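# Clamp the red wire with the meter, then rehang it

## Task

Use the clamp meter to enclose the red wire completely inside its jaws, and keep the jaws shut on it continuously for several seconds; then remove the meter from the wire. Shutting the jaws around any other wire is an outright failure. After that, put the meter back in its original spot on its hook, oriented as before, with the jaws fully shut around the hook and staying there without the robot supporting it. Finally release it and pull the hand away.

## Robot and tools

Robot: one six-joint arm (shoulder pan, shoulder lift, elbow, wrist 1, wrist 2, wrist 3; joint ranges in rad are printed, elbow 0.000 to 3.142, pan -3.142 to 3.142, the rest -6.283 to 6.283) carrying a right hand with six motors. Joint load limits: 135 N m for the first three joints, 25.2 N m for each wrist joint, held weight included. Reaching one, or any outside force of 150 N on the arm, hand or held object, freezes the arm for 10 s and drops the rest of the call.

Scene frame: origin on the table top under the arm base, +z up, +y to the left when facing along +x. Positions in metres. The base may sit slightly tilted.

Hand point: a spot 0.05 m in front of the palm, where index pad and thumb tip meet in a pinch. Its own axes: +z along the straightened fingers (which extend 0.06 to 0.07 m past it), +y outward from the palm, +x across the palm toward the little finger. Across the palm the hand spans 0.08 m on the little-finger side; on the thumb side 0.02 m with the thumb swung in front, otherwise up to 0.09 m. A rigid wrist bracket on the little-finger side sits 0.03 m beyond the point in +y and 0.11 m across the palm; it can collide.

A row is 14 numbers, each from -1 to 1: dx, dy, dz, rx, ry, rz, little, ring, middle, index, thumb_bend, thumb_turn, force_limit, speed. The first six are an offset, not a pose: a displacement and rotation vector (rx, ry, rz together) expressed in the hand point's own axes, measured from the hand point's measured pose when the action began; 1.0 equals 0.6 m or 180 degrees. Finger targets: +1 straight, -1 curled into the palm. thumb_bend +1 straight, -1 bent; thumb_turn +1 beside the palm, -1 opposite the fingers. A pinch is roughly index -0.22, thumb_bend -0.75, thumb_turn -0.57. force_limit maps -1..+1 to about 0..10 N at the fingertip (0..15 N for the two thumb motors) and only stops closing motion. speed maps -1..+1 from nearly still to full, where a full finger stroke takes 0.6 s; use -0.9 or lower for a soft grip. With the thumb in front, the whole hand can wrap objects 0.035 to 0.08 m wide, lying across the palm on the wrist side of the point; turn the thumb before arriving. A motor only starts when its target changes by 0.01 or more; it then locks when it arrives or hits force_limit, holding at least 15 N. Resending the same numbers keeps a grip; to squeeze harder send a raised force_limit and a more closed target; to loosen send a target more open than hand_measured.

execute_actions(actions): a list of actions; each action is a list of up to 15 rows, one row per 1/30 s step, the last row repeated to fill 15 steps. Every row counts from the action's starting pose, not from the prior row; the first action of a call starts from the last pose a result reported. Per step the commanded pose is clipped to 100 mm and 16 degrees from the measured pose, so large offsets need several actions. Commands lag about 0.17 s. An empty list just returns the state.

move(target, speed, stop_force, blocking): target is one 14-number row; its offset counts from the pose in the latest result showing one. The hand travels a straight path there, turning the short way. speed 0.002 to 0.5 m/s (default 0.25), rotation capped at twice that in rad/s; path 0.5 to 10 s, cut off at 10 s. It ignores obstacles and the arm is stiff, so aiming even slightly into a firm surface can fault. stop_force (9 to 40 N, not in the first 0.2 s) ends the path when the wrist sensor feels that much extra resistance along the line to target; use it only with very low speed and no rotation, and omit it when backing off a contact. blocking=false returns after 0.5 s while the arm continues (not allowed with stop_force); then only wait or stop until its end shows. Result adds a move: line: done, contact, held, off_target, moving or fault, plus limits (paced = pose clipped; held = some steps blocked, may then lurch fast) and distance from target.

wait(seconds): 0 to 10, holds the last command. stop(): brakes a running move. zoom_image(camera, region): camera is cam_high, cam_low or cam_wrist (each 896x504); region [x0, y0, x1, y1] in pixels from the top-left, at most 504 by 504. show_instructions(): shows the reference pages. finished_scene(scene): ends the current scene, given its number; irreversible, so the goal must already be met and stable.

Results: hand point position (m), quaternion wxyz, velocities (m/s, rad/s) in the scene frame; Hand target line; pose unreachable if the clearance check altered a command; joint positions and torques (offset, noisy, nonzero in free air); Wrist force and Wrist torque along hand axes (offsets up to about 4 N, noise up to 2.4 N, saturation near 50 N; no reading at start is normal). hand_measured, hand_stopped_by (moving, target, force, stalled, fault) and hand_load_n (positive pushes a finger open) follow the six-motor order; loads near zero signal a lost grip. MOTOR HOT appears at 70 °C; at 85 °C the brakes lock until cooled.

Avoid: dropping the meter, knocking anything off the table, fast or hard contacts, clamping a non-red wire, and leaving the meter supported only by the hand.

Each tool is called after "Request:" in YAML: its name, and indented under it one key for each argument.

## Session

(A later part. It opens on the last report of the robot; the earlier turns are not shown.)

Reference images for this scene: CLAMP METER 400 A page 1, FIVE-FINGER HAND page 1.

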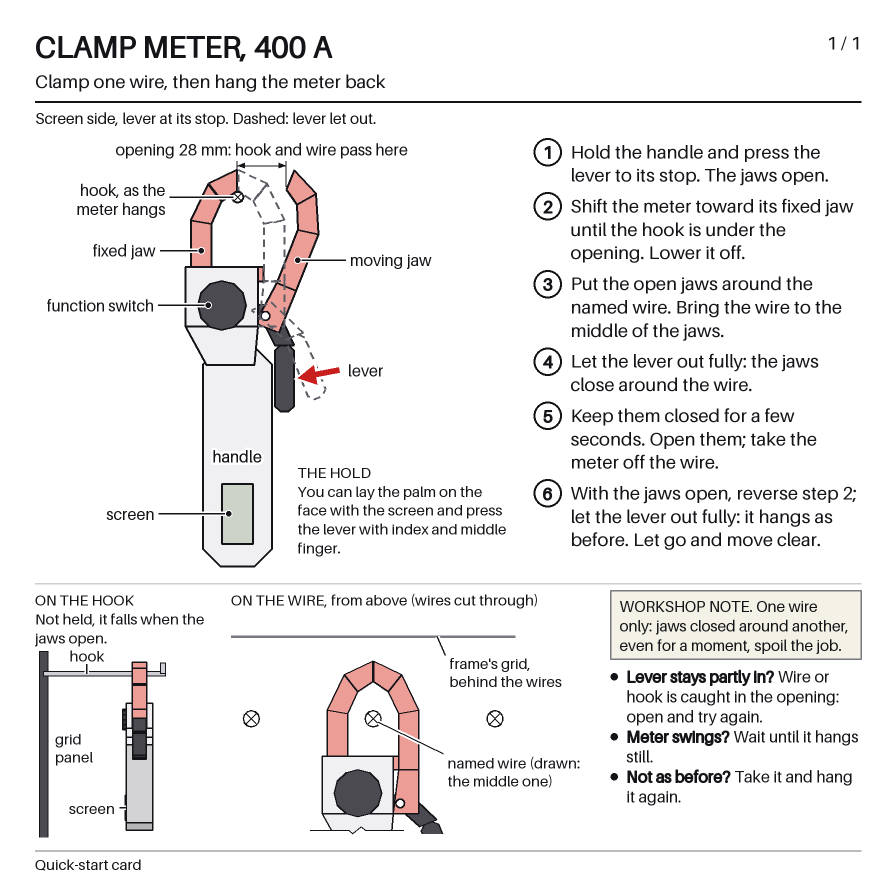

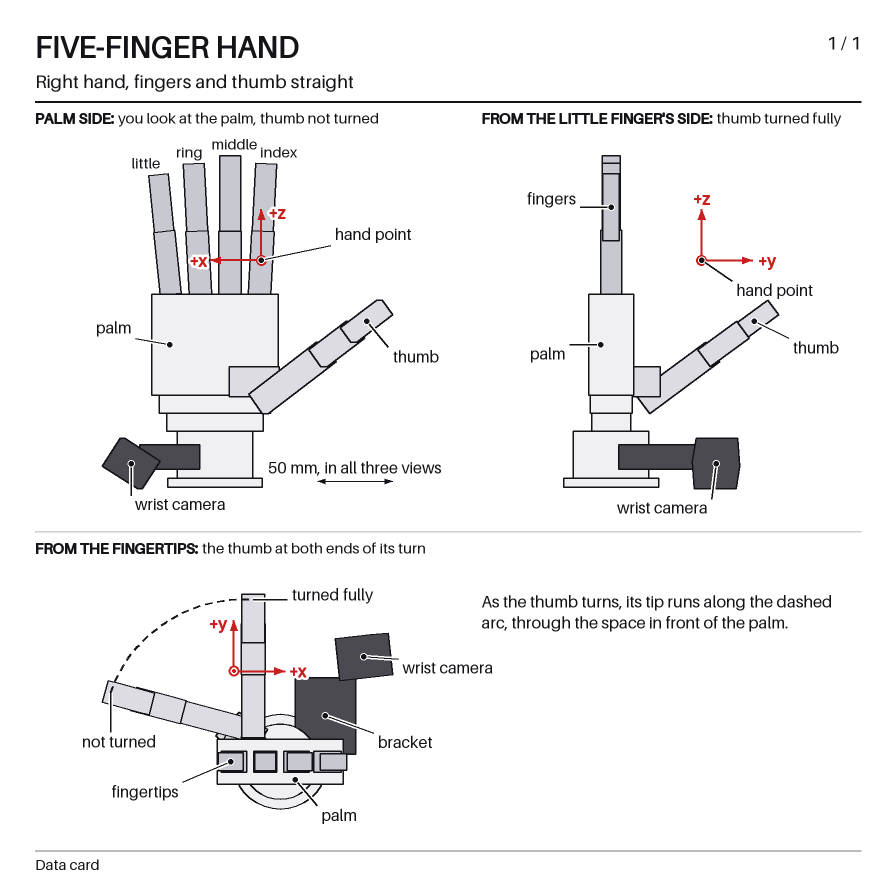

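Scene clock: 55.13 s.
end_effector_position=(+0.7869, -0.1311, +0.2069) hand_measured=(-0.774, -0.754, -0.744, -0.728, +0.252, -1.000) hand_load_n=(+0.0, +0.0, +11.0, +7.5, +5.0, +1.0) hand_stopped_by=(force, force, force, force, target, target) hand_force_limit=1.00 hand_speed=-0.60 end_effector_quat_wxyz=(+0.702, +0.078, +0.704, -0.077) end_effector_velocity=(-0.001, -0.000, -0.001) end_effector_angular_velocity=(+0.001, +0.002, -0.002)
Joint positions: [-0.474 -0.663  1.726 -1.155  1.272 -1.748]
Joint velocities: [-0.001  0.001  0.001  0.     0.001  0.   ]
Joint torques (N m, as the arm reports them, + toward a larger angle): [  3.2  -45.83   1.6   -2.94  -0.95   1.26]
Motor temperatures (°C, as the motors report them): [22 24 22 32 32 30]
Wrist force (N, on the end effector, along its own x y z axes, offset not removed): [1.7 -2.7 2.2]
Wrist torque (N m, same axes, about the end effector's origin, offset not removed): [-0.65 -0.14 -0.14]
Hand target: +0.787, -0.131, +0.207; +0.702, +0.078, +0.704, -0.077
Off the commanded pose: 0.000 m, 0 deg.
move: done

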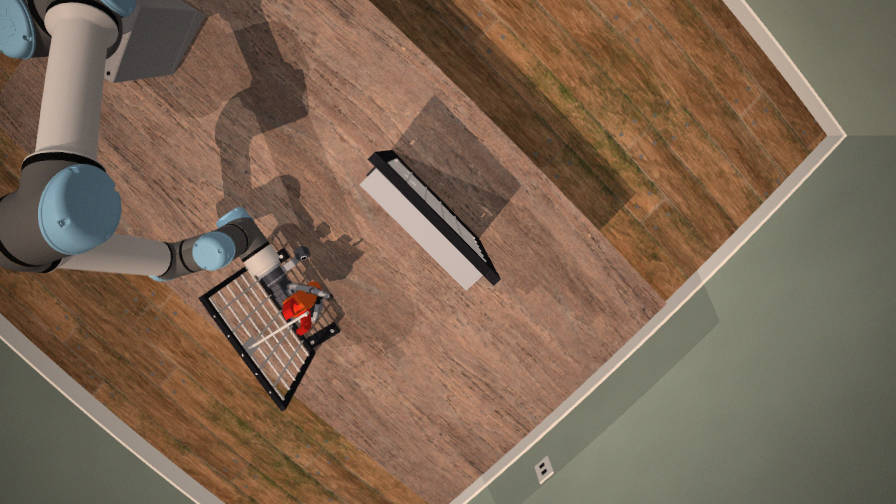

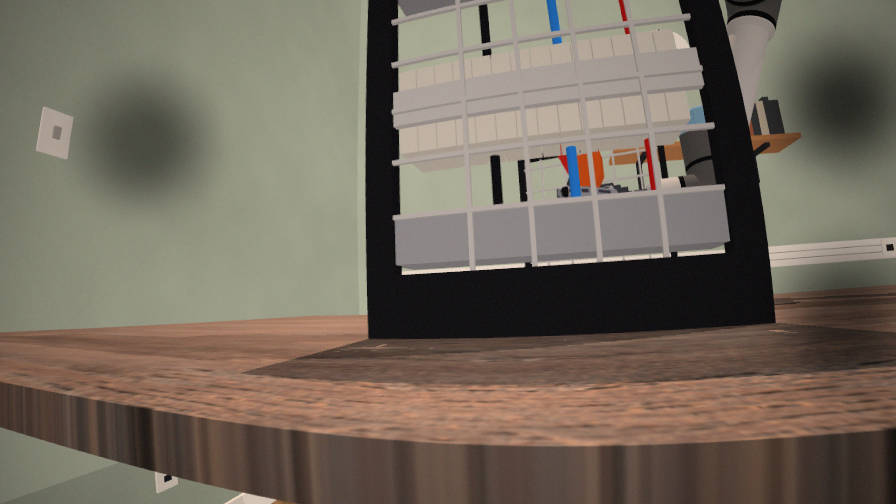

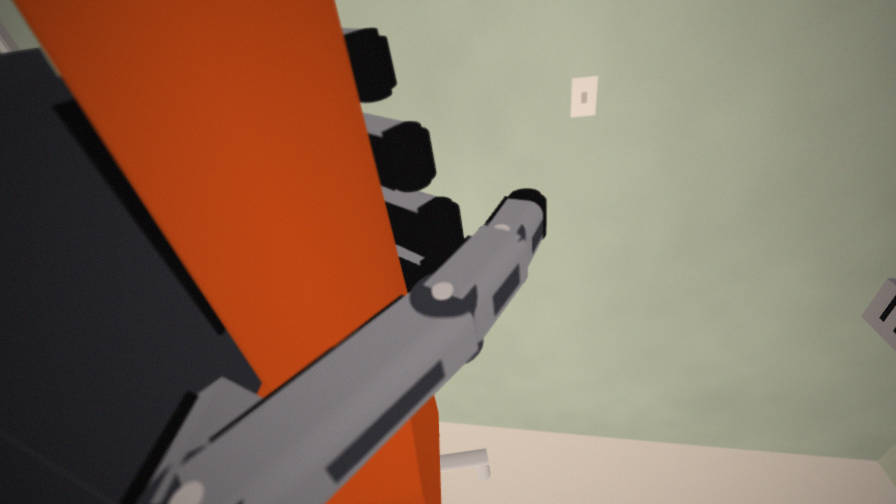

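Request:
execute_actions:
  actions:
    - [[0,0,0,0,0,0,-0.98,-0.98,-1,-1,0.25,-1,1,-0.6]]
    - [[0,0,0,0,0,0,-0.98,-0.98,-1,-1,0.25,-1,1,-0.6]]

Request:
move:
  target: [0.07,0,-0.008,0,0,0,-0.98,-0.98,-1,-1,0.25,-1,1,-0.6]
  speed: 0.03

Scene clock: 90.00 s.
end_effector_position=(+0.7869, -0.1311, +0.2069) hand_measured=(-0.834, -0.824, -0.744, -0.728, +0.254, -1.000) hand_load_n=(+10.0, +11.0, +10.5, +7.5, +5.5, +1.5) hand_stopped_by=(force, force, force, force, target, target) hand_force_limit=1.00 hand_speed=-0.60 end_effector_quat_wxyz=(+0.702, +0.078, +0.704, -0.077) end_effector_velocity=(-0.000, -0.001, -0.000) end_effector_angular_velocity=(+0.000, +0.000, -0.001)
Joint positions: [-0.474 -0.663  1.726 -1.155  1.272 -1.748]
Joint velocities: [-0.001 -0.     0.001 -0.    -0.     0.   ]
Joint torques (N m, as the arm reports them, + toward a larger angle): [  4.29 -40.89  -2.85  -1.88   0.98   1.26]
Motor temperatures (°C, as the motors report them): [22 24 22 32 32 30]
Wrist force (N, on the end effector, along its own x y z axes, offset not removed): [2.0 0.9 3.6]
Wrist torque (N m, same axes, about the end effector's origin, offset not removed): [0.01 -0.17 0.00]
Hand target: +0.787, -0.131, +0.207; +0.702, +0.078, +0.704, -0.077
Off the commanded pose: 0.000 m, 0 deg.

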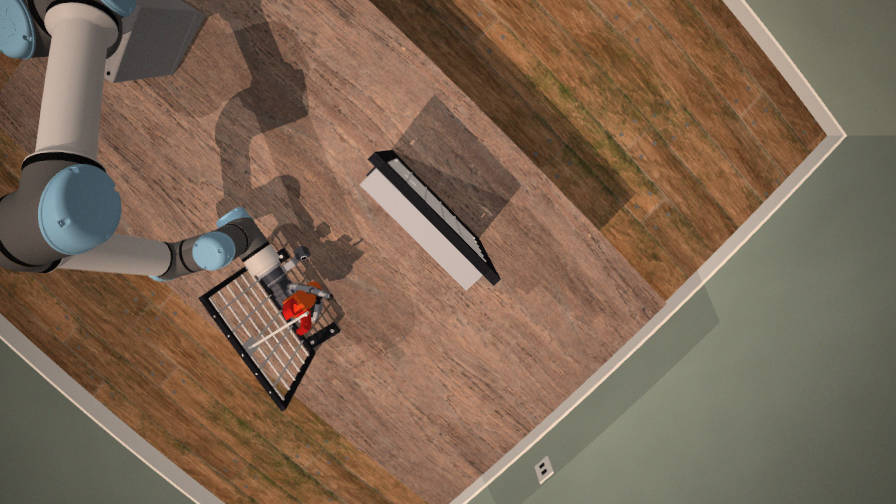

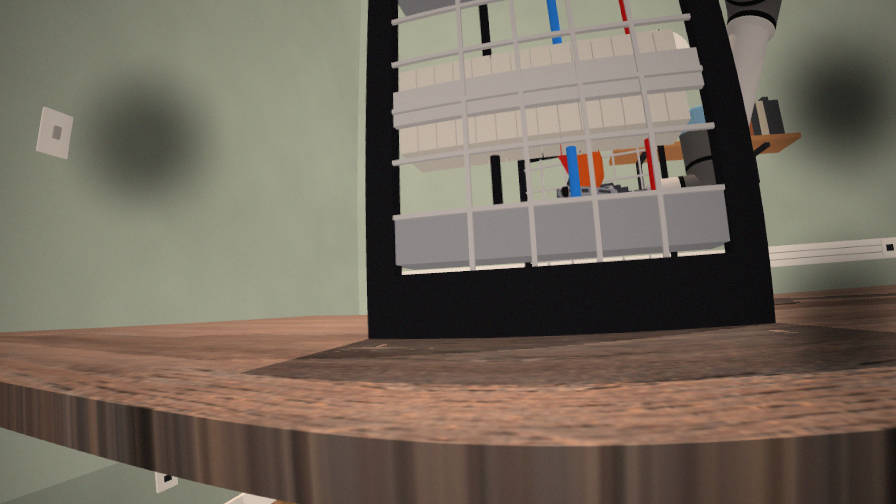

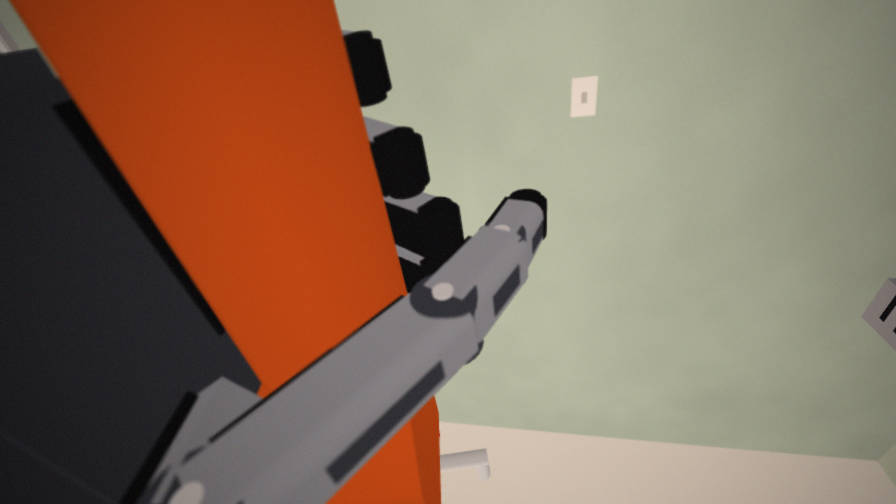

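Scene clock: 91.77 s.
end_effector_position=(+0.7821, -0.1300, +0.1652) hand_measured=(-0.834, -0.824, -0.744, -0.728, +0.254, -1.000) hand_load_n=(+10.0, +11.0, +10.5, +7.5, +5.5, +1.5) hand_stopped_by=(force, force, force, force, target, target) hand_force_limit=1.00 hand_speed=-0.60 end_effector_quat_wxyz=(+0.702, +0.078, +0.704, -0.077) end_effector_velocity=(-0.001, +0.002, -0.003) end_effector_angular_velocity=(+0.001, +0.001, +0.003)
Joint positions: [-0.49  -0.577  1.703 -1.218  1.256 -1.747]
Joint velocities: [-0.     0.005 -0.001 -0.003 -0.003  0.   ]
Joint torques (N m, as the arm reports them, + toward a larger angle): [  2.72 -38.75 -22.43  -4.27  -2.08   2.81]
Motor temperatures (°C, as the motors report them): [22 24 22 32 32 30]
Wrist force (N, on the end effector, along its own x y z axes, offset not removed): [2.8 -0.5 -0.6]
Wrist torque (N m, same axes, about the end effector's origin, offset not removed): [-0.09 -0.26 0.11]
Hand target: +0.782, -0.130, +0.165; +0.702, +0.078, +0.704, -0.077
Off the commanded pose: 0.000 m, 0 deg.
move: done

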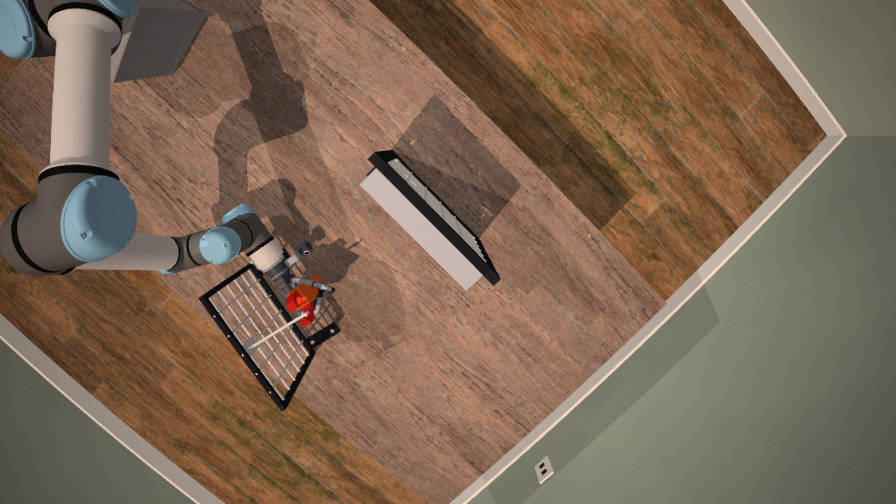

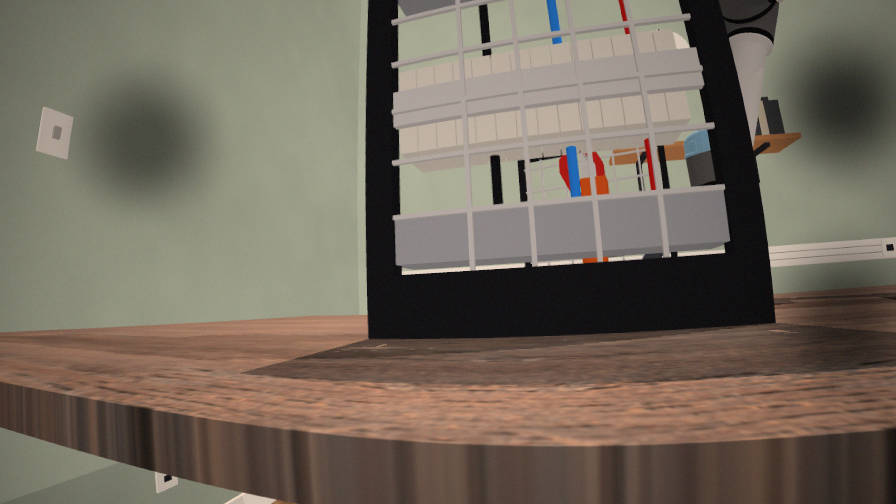

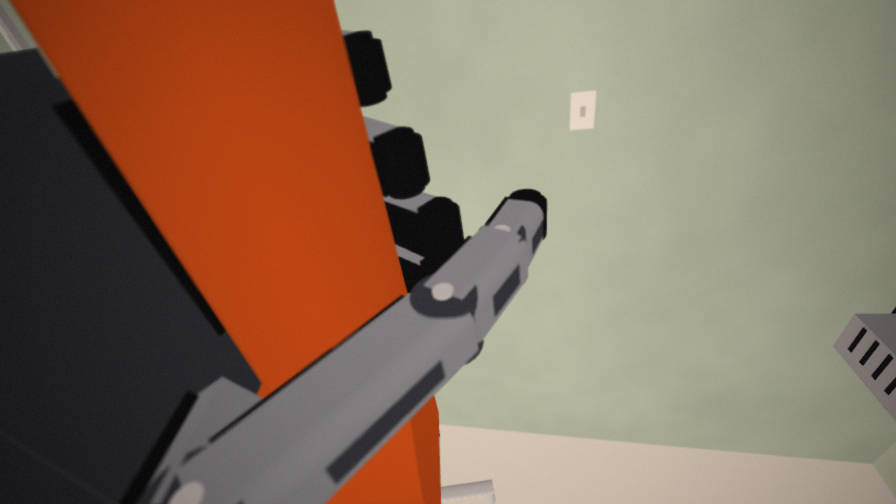

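Request:
move:
  target: [0,0.17,-0.1,0,0,0,-0.98,-0.98,-1,-1,0.25,-1,1,-0.6]
  speed: 0.08

Request:
move:
  target: [0.02,-0.05,0,0,0,-0.5,-0.98,-0.98,-1,-1,0.25,-1,1,-0.6]
  speed: 0.2

Request:
move:
  target: [-0.03,0,0,0,-0.05,0,-0.98,-0.98,-1,-1,0.25,-1,1,-0.6]
  speed: 0.06

Scene clock: 102.53 s.
end_effector_position=(+0.7458, -0.0177, +0.1655) hand_measured=(-0.834, -0.824, -0.744, -0.728, +0.254, -1.000) hand_load_n=(+10.0, +11.0, +10.5, +7.5, +5.5, +1.5) hand_stopped_by=(force, force, force, force, target, target) hand_force_limit=1.00 hand_speed=-0.60 end_effector_quat_wxyz=(+0.702, +0.078, +0.704, -0.077) end_effector_velocity=(-0.001, +0.001, -0.000) end_effector_angular_velocity=(-0.000, -0.000, -0.002)
Joint positions: [-0.325 -0.567  1.856 -1.376  1.421 -1.762]
Joint velocities: [ 0.002  0.001  0.002 -0.003  0.004 -0.   ]
Joint torques (N m, as the arm reports them, + toward a larger angle): [ 21.68 -35.51   8.17  -4.1    1.27  -2.2 ]
Motor temperatures (°C, as the motors report them): [22 24 22 32 32 30]
Wrist force (N, on the end effector, along its own x y z axes, offset not removed): [3.4 -1.7 0.0]
Wrist torque (N m, same axes, about the end effector's origin, offset not removed): [-0.24 -0.28 0.08]
Hand target: +0.746, -0.017, +0.165; +0.702, +0.078, +0.704, -0.077
Off the commanded pose: 0.000 m, 0 deg.
move: done

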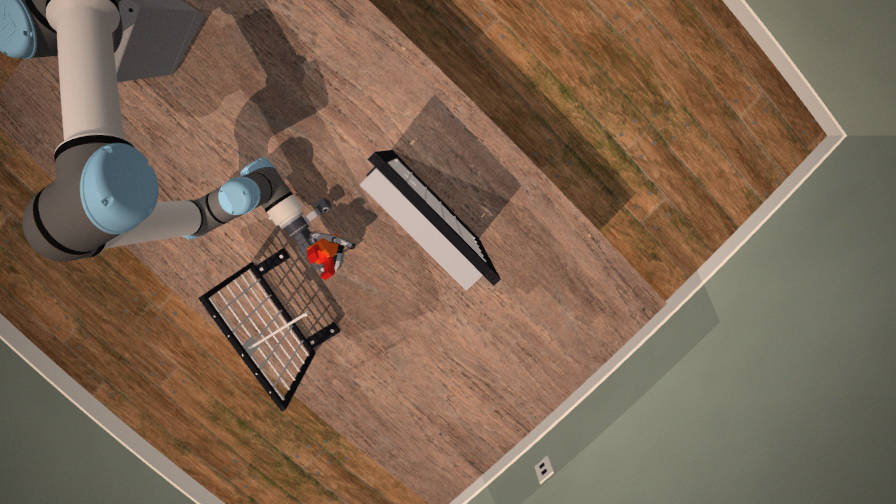

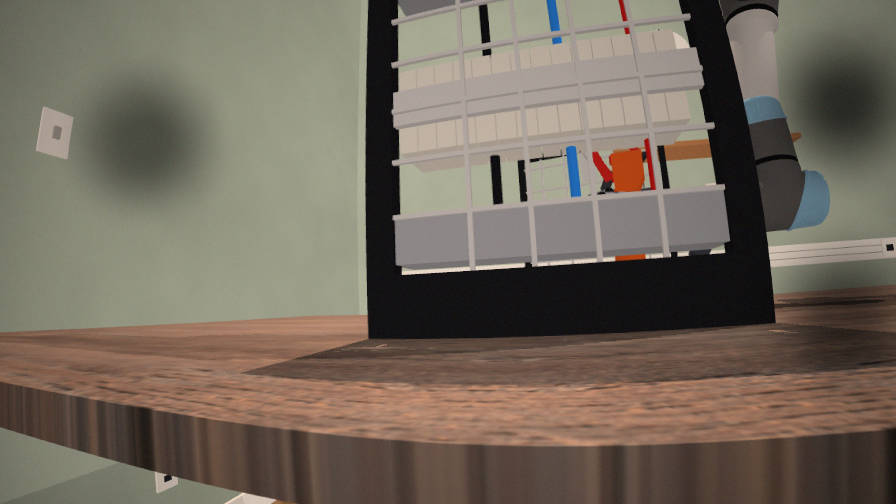

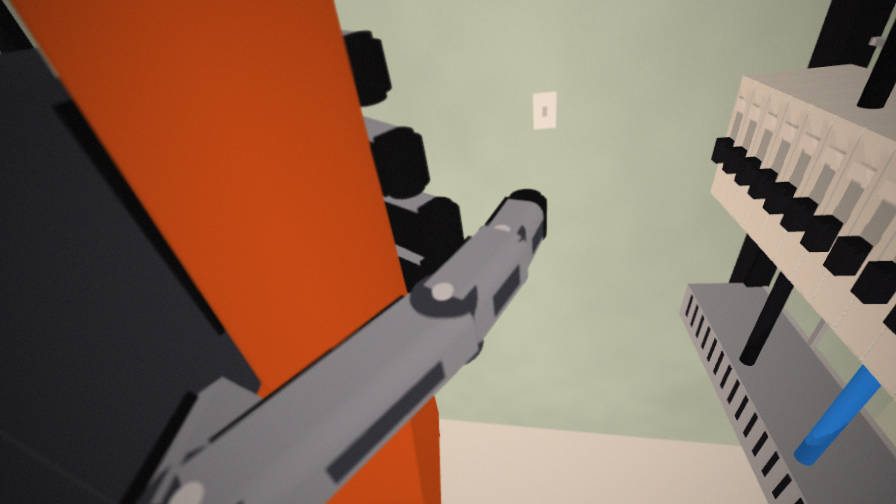

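Scene clock: 106.97 s.
end_effector_position=(+0.7393, -0.0468, +0.1535) hand_measured=(-0.834, -0.824, -0.744, -0.728, +0.254, -1.000) hand_load_n=(+10.0, +11.0, +10.5, +7.5, +5.5, +2.0) hand_stopped_by=(force, force, force, force, target, target) hand_force_limit=1.00 hand_speed=-0.60 end_effector_quat_wxyz=(+0.442, -0.442, +0.553, -0.550) end_effector_velocity=(-0.001, -0.001, -0.001) end_effector_angular_velocity=(-0.014, +0.005, -0.002)
Joint positions: [-0.294 -0.752  1.923 -1.259  1.451 -3.334]
Joint velocities: [ 0.001  0.     0.     0.001  0.003 -0.015]
Joint torques (N m, as the arm reports them, + toward a larger angle): [ 21.05 -46.25 -22.56   0.25   1.16  -2.23]
Motor temperatures (°C, as the motors report them): [22 24 22 32 32 30]
Wrist force (N, on the end effector, along its own x y z axes, offset not removed): [2.3 0.8 1.5]
Wrist torque (N m, same axes, about the end effector's origin, offset not removed): [-0.33 -0.42 0.28]
Hand target: +0.739, -0.047, +0.153; +0.442, -0.443, +0.553, -0.551
Off the commanded pose: 0.000 m, 0 deg.
move: done

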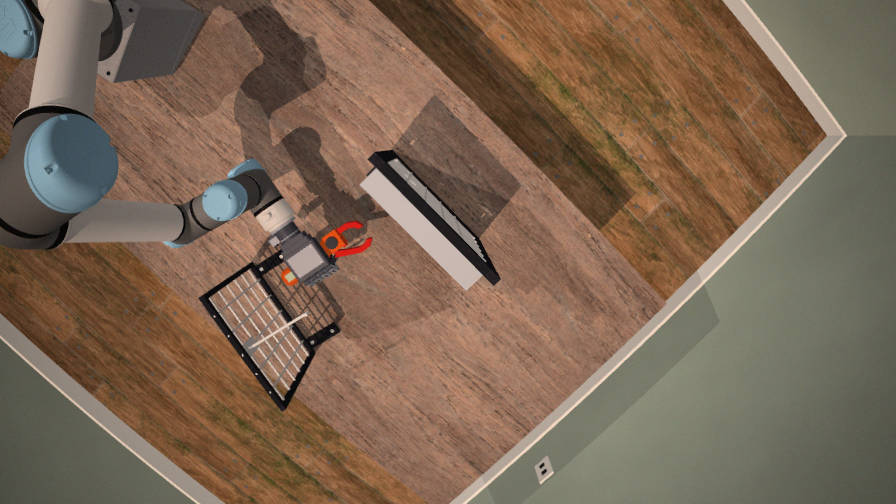

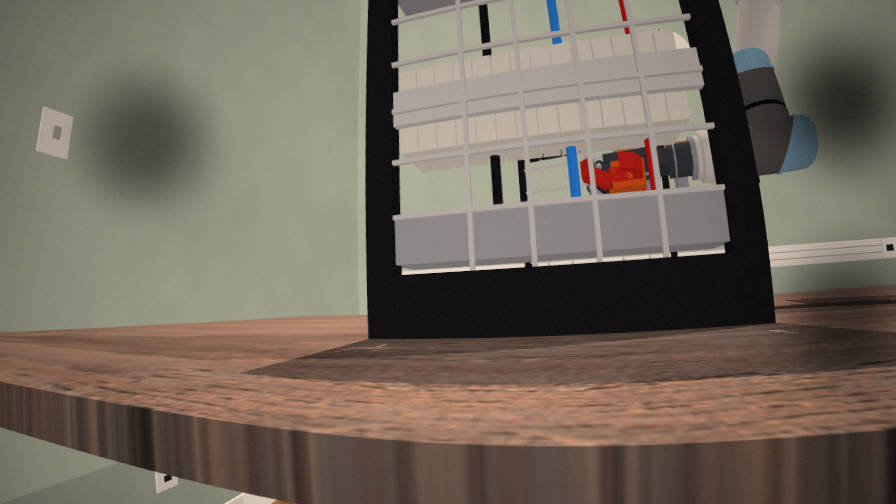

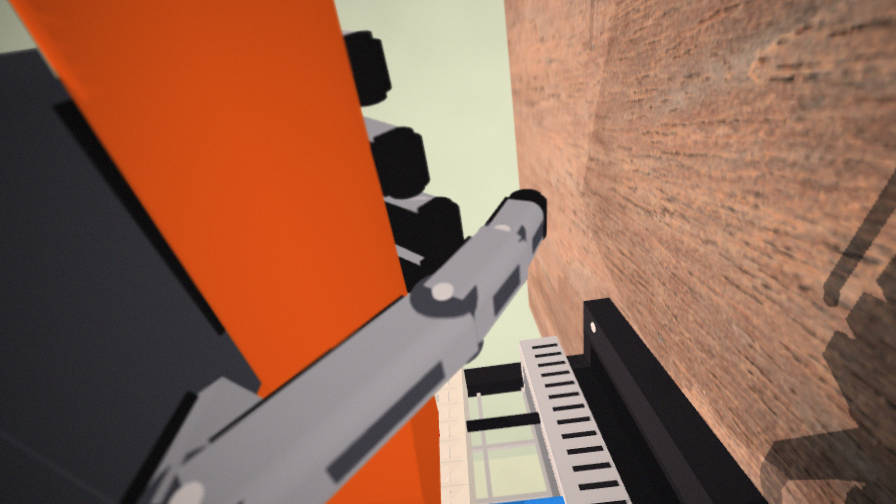

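Scene clock: 108.57 s.
end_effector_position=(+0.7431, -0.0295, +0.1535) hand_measured=(-0.834, -0.824, -0.744, -0.728, +0.254, -1.000) hand_load_n=(+10.0, +11.0, +10.5, +7.5, +5.5, +2.0) hand_stopped_by=(force, force, force, force, target, target) hand_force_limit=1.00 hand_speed=-0.60 end_effector_quat_wxyz=(+0.484, -0.484, +0.517, -0.514) end_effector_velocity=(+0.001, +0.001, -0.000) end_effector_angular_velocity=(-0.000, +0.001, +0.013)
Joint positions: [-0.334 -0.755  1.902 -1.204  1.259 -3.337]
Joint velocities: [-0.004  0.001 -0.005  0.008 -0.017 -0.001]
Joint torques (N m, as the arm reports them, + toward a larger angle): [  1.77 -46.09 -23.2    0.35  -2.3   -2.3 ]
Motor temperatures (°C, as the motors report them): [22 24 22 32 32 30]
Wrist force (N, on the end effector, along its own x y z axes, offset not removed): [0.3 0.9 3.1]
Wrist torque (N m, same axes, about the end effector's origin, offset not removed): [-0.25 -0.25 0.00]
Hand target: +0.743, -0.029, +0.153; +0.484, -0.484, +0.517, -0.514
Off the commanded pose: 0.000 m, 0 deg.
move: done

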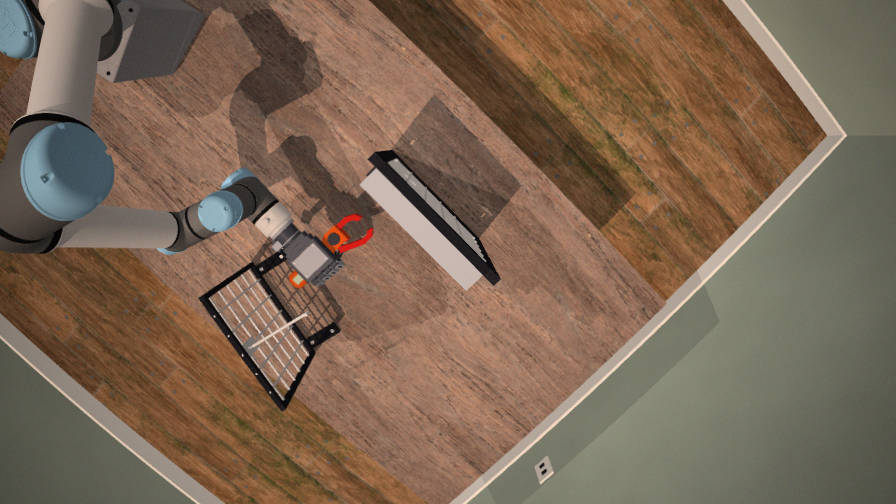

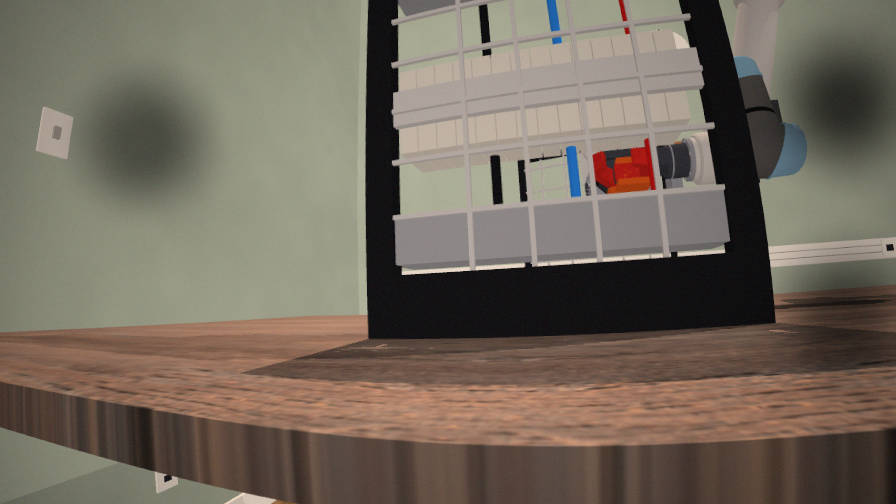

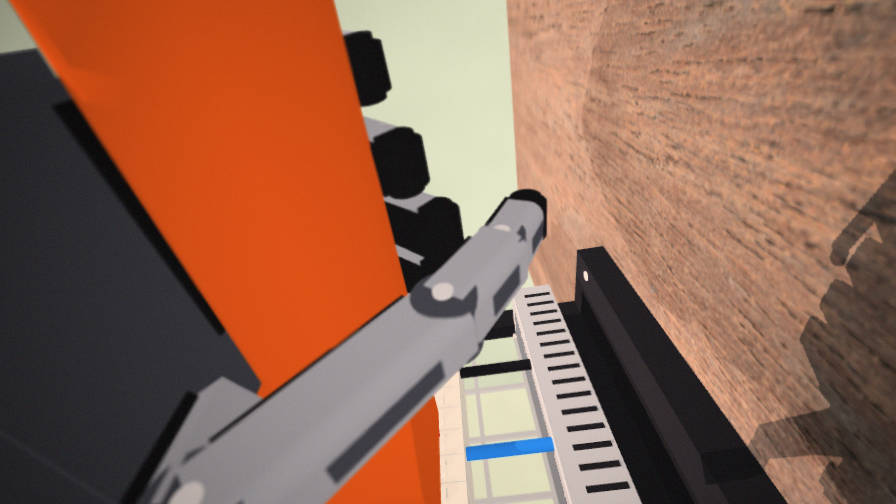

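Request:
move:
  target: [-0.07,0.075,0,0,0,0,-0.98,-0.98,-1,-1,0.25,-1,1,-0.6]
  speed: 0.04

Request:
zoom_image:
  camera: "cam_low"
  region: [540,110,740,220]

Scene clock: 115.53 s.
end_effector_position=(+0.7457, +0.0124, +0.1088) hand_measured=(-0.834, -0.824, -0.744, -0.728, +0.254, -1.000) hand_load_n=(+10.0, +11.0, +10.5, +7.5, +5.5, +2.0) hand_stopped_by=(force, force, force, force, target, target) hand_force_limit=1.00 hand_speed=-0.60 end_effector_quat_wxyz=(+0.484, -0.484, +0.517, -0.514) end_effector_velocity=(-0.000, +0.001, -0.002) end_effector_angular_velocity=(+0.000, +0.000, -0.000)
Joint positions: [-0.27  -0.632  1.863 -1.288  1.323 -3.341]
Joint velocities: [ 0.002  0.005 -0.001 -0.003  0.003 -0.   ]
Joint torques (N m, as the arm reports them, + toward a larger angle): [ 20.86 -36.51 -21.05  -4.21   1.32  -2.24]
Motor temperatures (°C, as the motors report them): [22 24 22 32 32 30]
Wrist force (N, on the end effector, along its own x y z axes, offset not removed): [-0.3 1.6 -1.7]
Wrist torque (N m, same axes, about the end effector's origin, offset not removed): [0.21 0.18 -0.13]
Hand target: +0.746, +0.013, +0.109; +0.484, -0.483, +0.517, -0.514
Off the commanded pose: 0.000 m, 0 deg.
move: done

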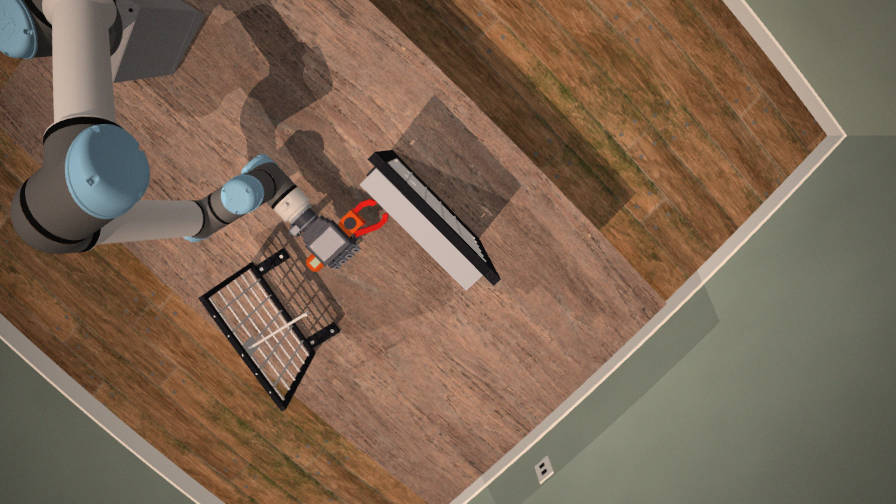

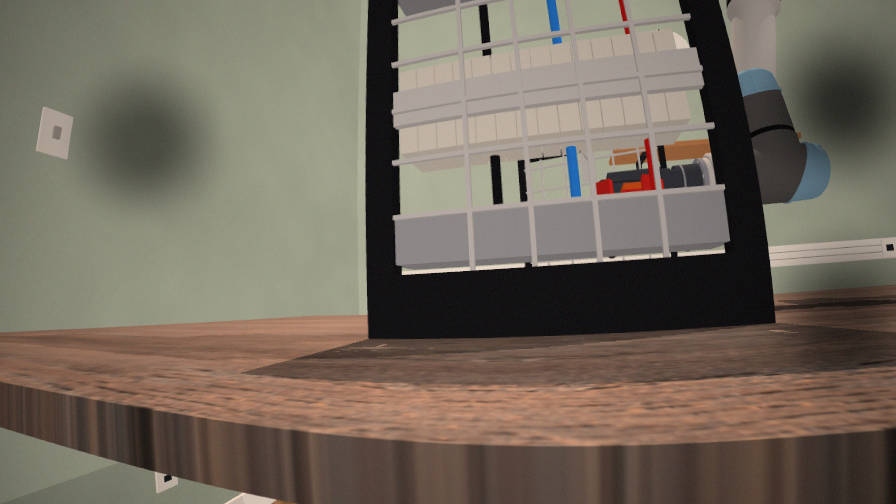

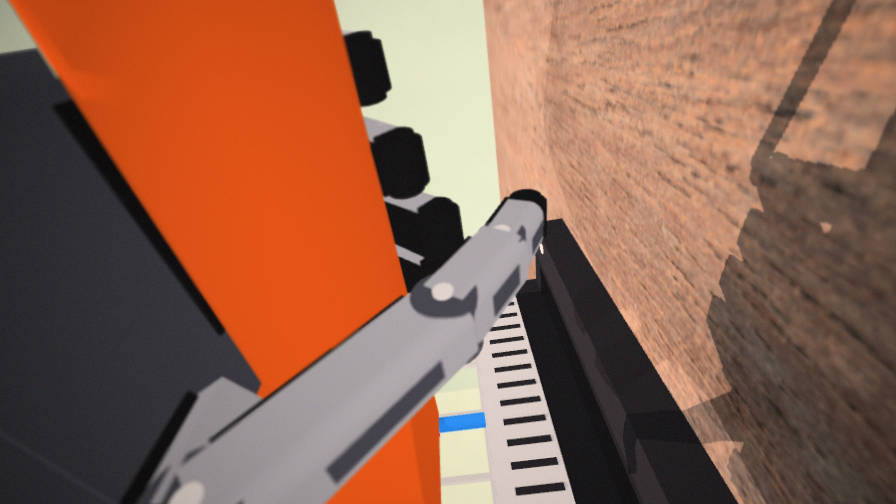

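Region (540, 110, 740, 220) of cam_low's 896x504 image, scaled by 2.520, with more detail than that image has; it fills the top 277 rows of this view, and the rest is white.

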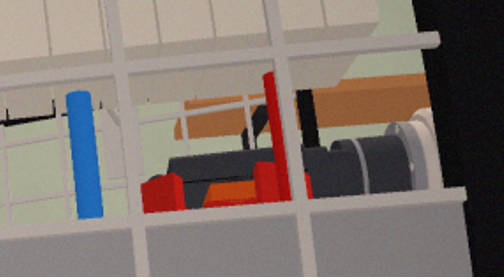

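Request:
move:
  target: [-0.05,-0.005,-0.025,0,0,0,-0.98,-0.98,-1,-1,0.25,-1,1,-0.6]
  speed: 0.012
  stop_force: 10

Request:
zoom_image:
  camera: "cam_low"
  region: [540,110,740,220]

Scene clock: 123.23 s.
end_effector_position=(+0.7328, +0.0430, +0.1119) hand_measured=(-0.834, -0.824, -0.744, -0.728, +0.254, -1.000) hand_load_n=(+10.0, +11.0, +10.5, +7.5, +5.5, +2.0) hand_stopped_by=(force, force, force, force, target, target) hand_force_limit=1.00 hand_speed=-0.60 end_effector_quat_wxyz=(+0.484, -0.483, +0.517, -0.514) end_effector_velocity=(-0.002, +0.003, +0.000) end_effector_angular_velocity=(+0.000, +0.001, -0.000)
Joint positions: [-0.215 -0.633  1.899 -1.323  1.378 -3.344]
Joint velocities: [ 0.005 -0.     0.005 -0.003  0.005 -0.   ]
Joint torques (N m, as the arm reports them, + toward a larger angle): [ 21.15 -46.65   6.92  -4.16   1.36  -2.4 ]
Motor temperatures (°C, as the motors report them): [22 24 22 32 32 30]
Wrist force (N, on the end effector, along its own x y z axes, offset not removed): [-0.2 2.9 0.8]
Wrist torque (N m, same axes, about the end effector's origin, offset not removed): [0.24 -0.15 0.06]
Hand target: +0.733, +0.043, +0.112; +0.484, -0.483, +0.517, -0.514
Off the commanded pose: 0.000 m, 0 deg.
move: done

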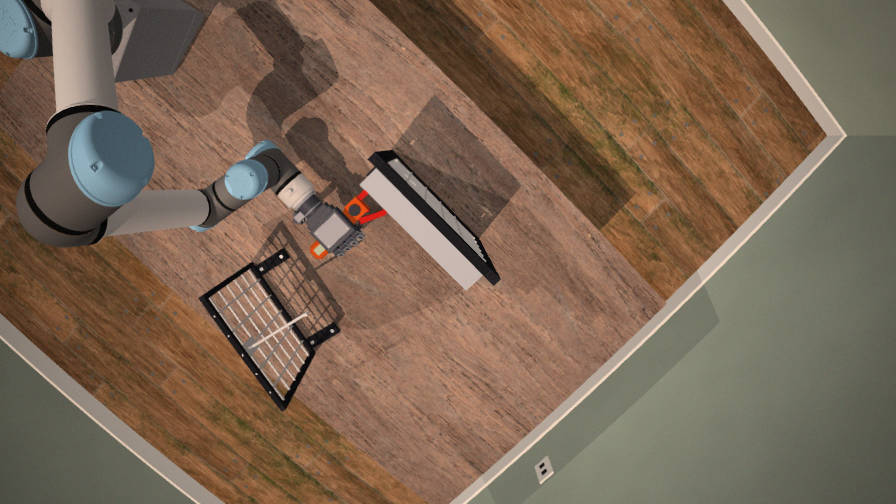

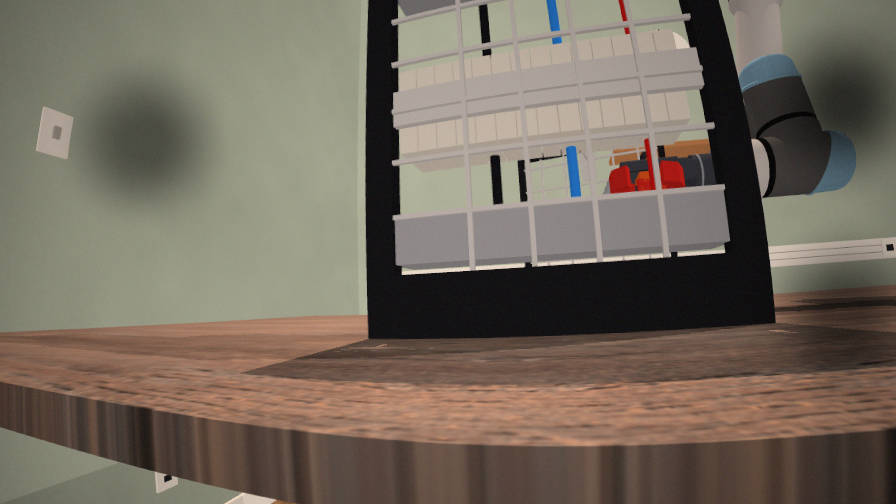

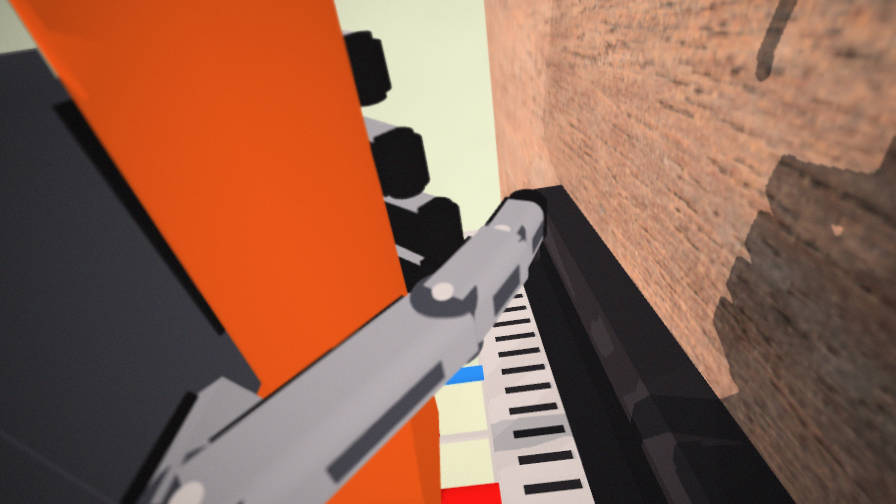

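Region (540, 110, 740, 220) of cam_low's 896x504 image, scaled by 2.520, with more detail than that image has; it fills the top 277 rows of this view, and the rest is white.

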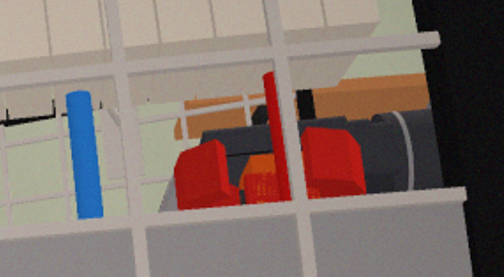

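Request:
move:
  target: [-0.07,0,0,0,0,0,-0.98,-0.98,-1,-1,0.25,-1,1,-0.6]
  speed: 0.01
  stop_force: 10

Request:
zoom_image:
  camera: "cam_low"
  region: [540,110,740,220]

Scene clock: 132.70 s.
end_effector_position=(+0.7354, +0.0846, +0.1121) hand_measured=(-0.834, -0.824, -0.744, -0.728, +0.254, -1.000) hand_load_n=(+10.0, +11.0, +10.5, +7.5, +5.5, +2.0) hand_stopped_by=(force, force, force, force, target, target) hand_force_limit=1.00 hand_speed=-0.60 end_effector_quat_wxyz=(+0.484, -0.483, +0.517, -0.514) end_effector_velocity=(-0.000, +0.002, -0.000) end_effector_angular_velocity=(-0.000, -0.000, -0.000)
Joint positions: [-0.129 -0.608  1.875 -1.323  1.464 -3.349]
Joint velocities: [ 0.004  0.002 -0.001 -0.001  0.005 -0.   ]
Joint torques (N m, as the arm reports them, + toward a larger angle): [ 21.33 -35.88 -21.34   0.17   0.99  -2.27]
Motor temperatures (°C, as the motors report them): [22 24 22 32 32 30]
Wrist force (N, on the end effector, along its own x y z axes, offset not removed): [1.5 -1.2 0.8]
Wrist torque (N m, same axes, about the end effector's origin, offset not removed): [-0.59 -0.15 0.01]
Hand target: +0.735, +0.085, +0.112; +0.484, -0.483, +0.517, -0.514
Off the commanded pose: 0.000 m, 0 deg.
move: done

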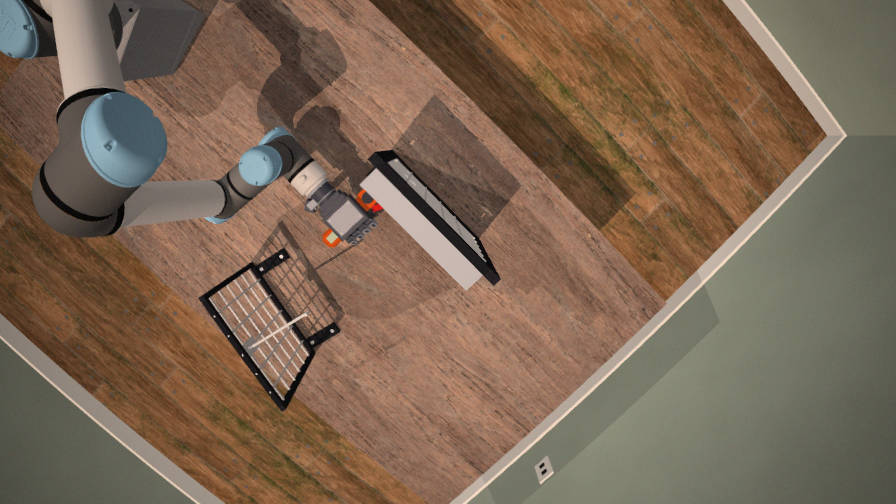

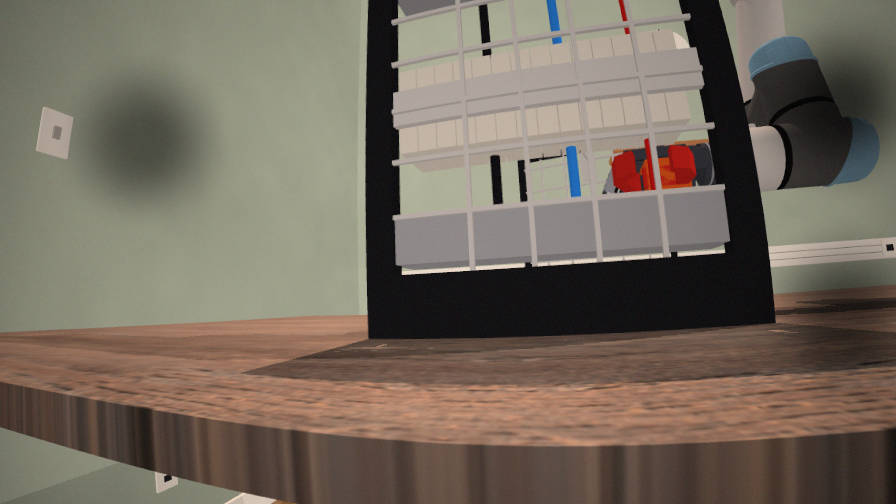

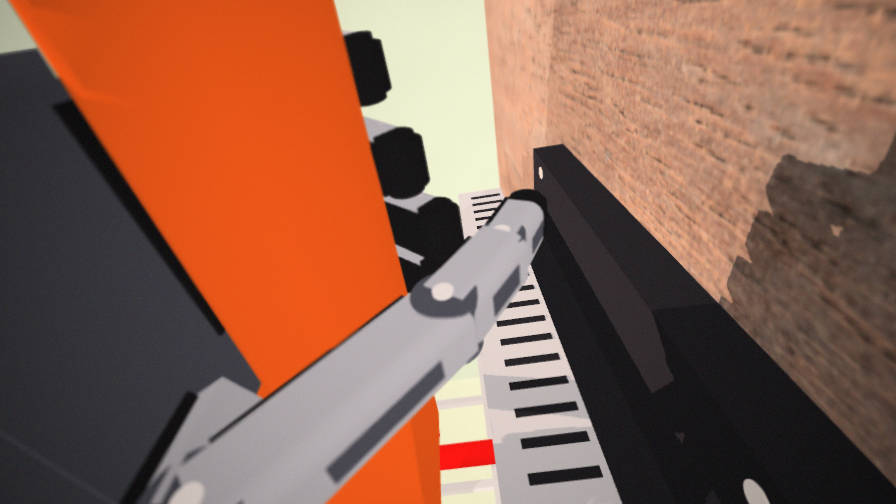

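Region (540, 110, 740, 220) of cam_low's 896x504 image, scaled by 2.520, with more detail than that image has; it fills the top 277 rows of this view, and the rest is white.

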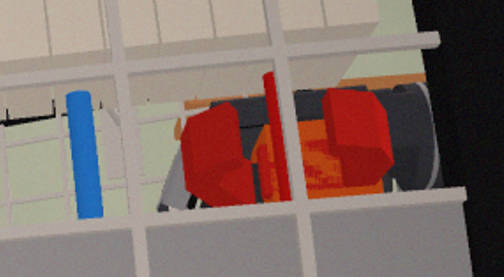

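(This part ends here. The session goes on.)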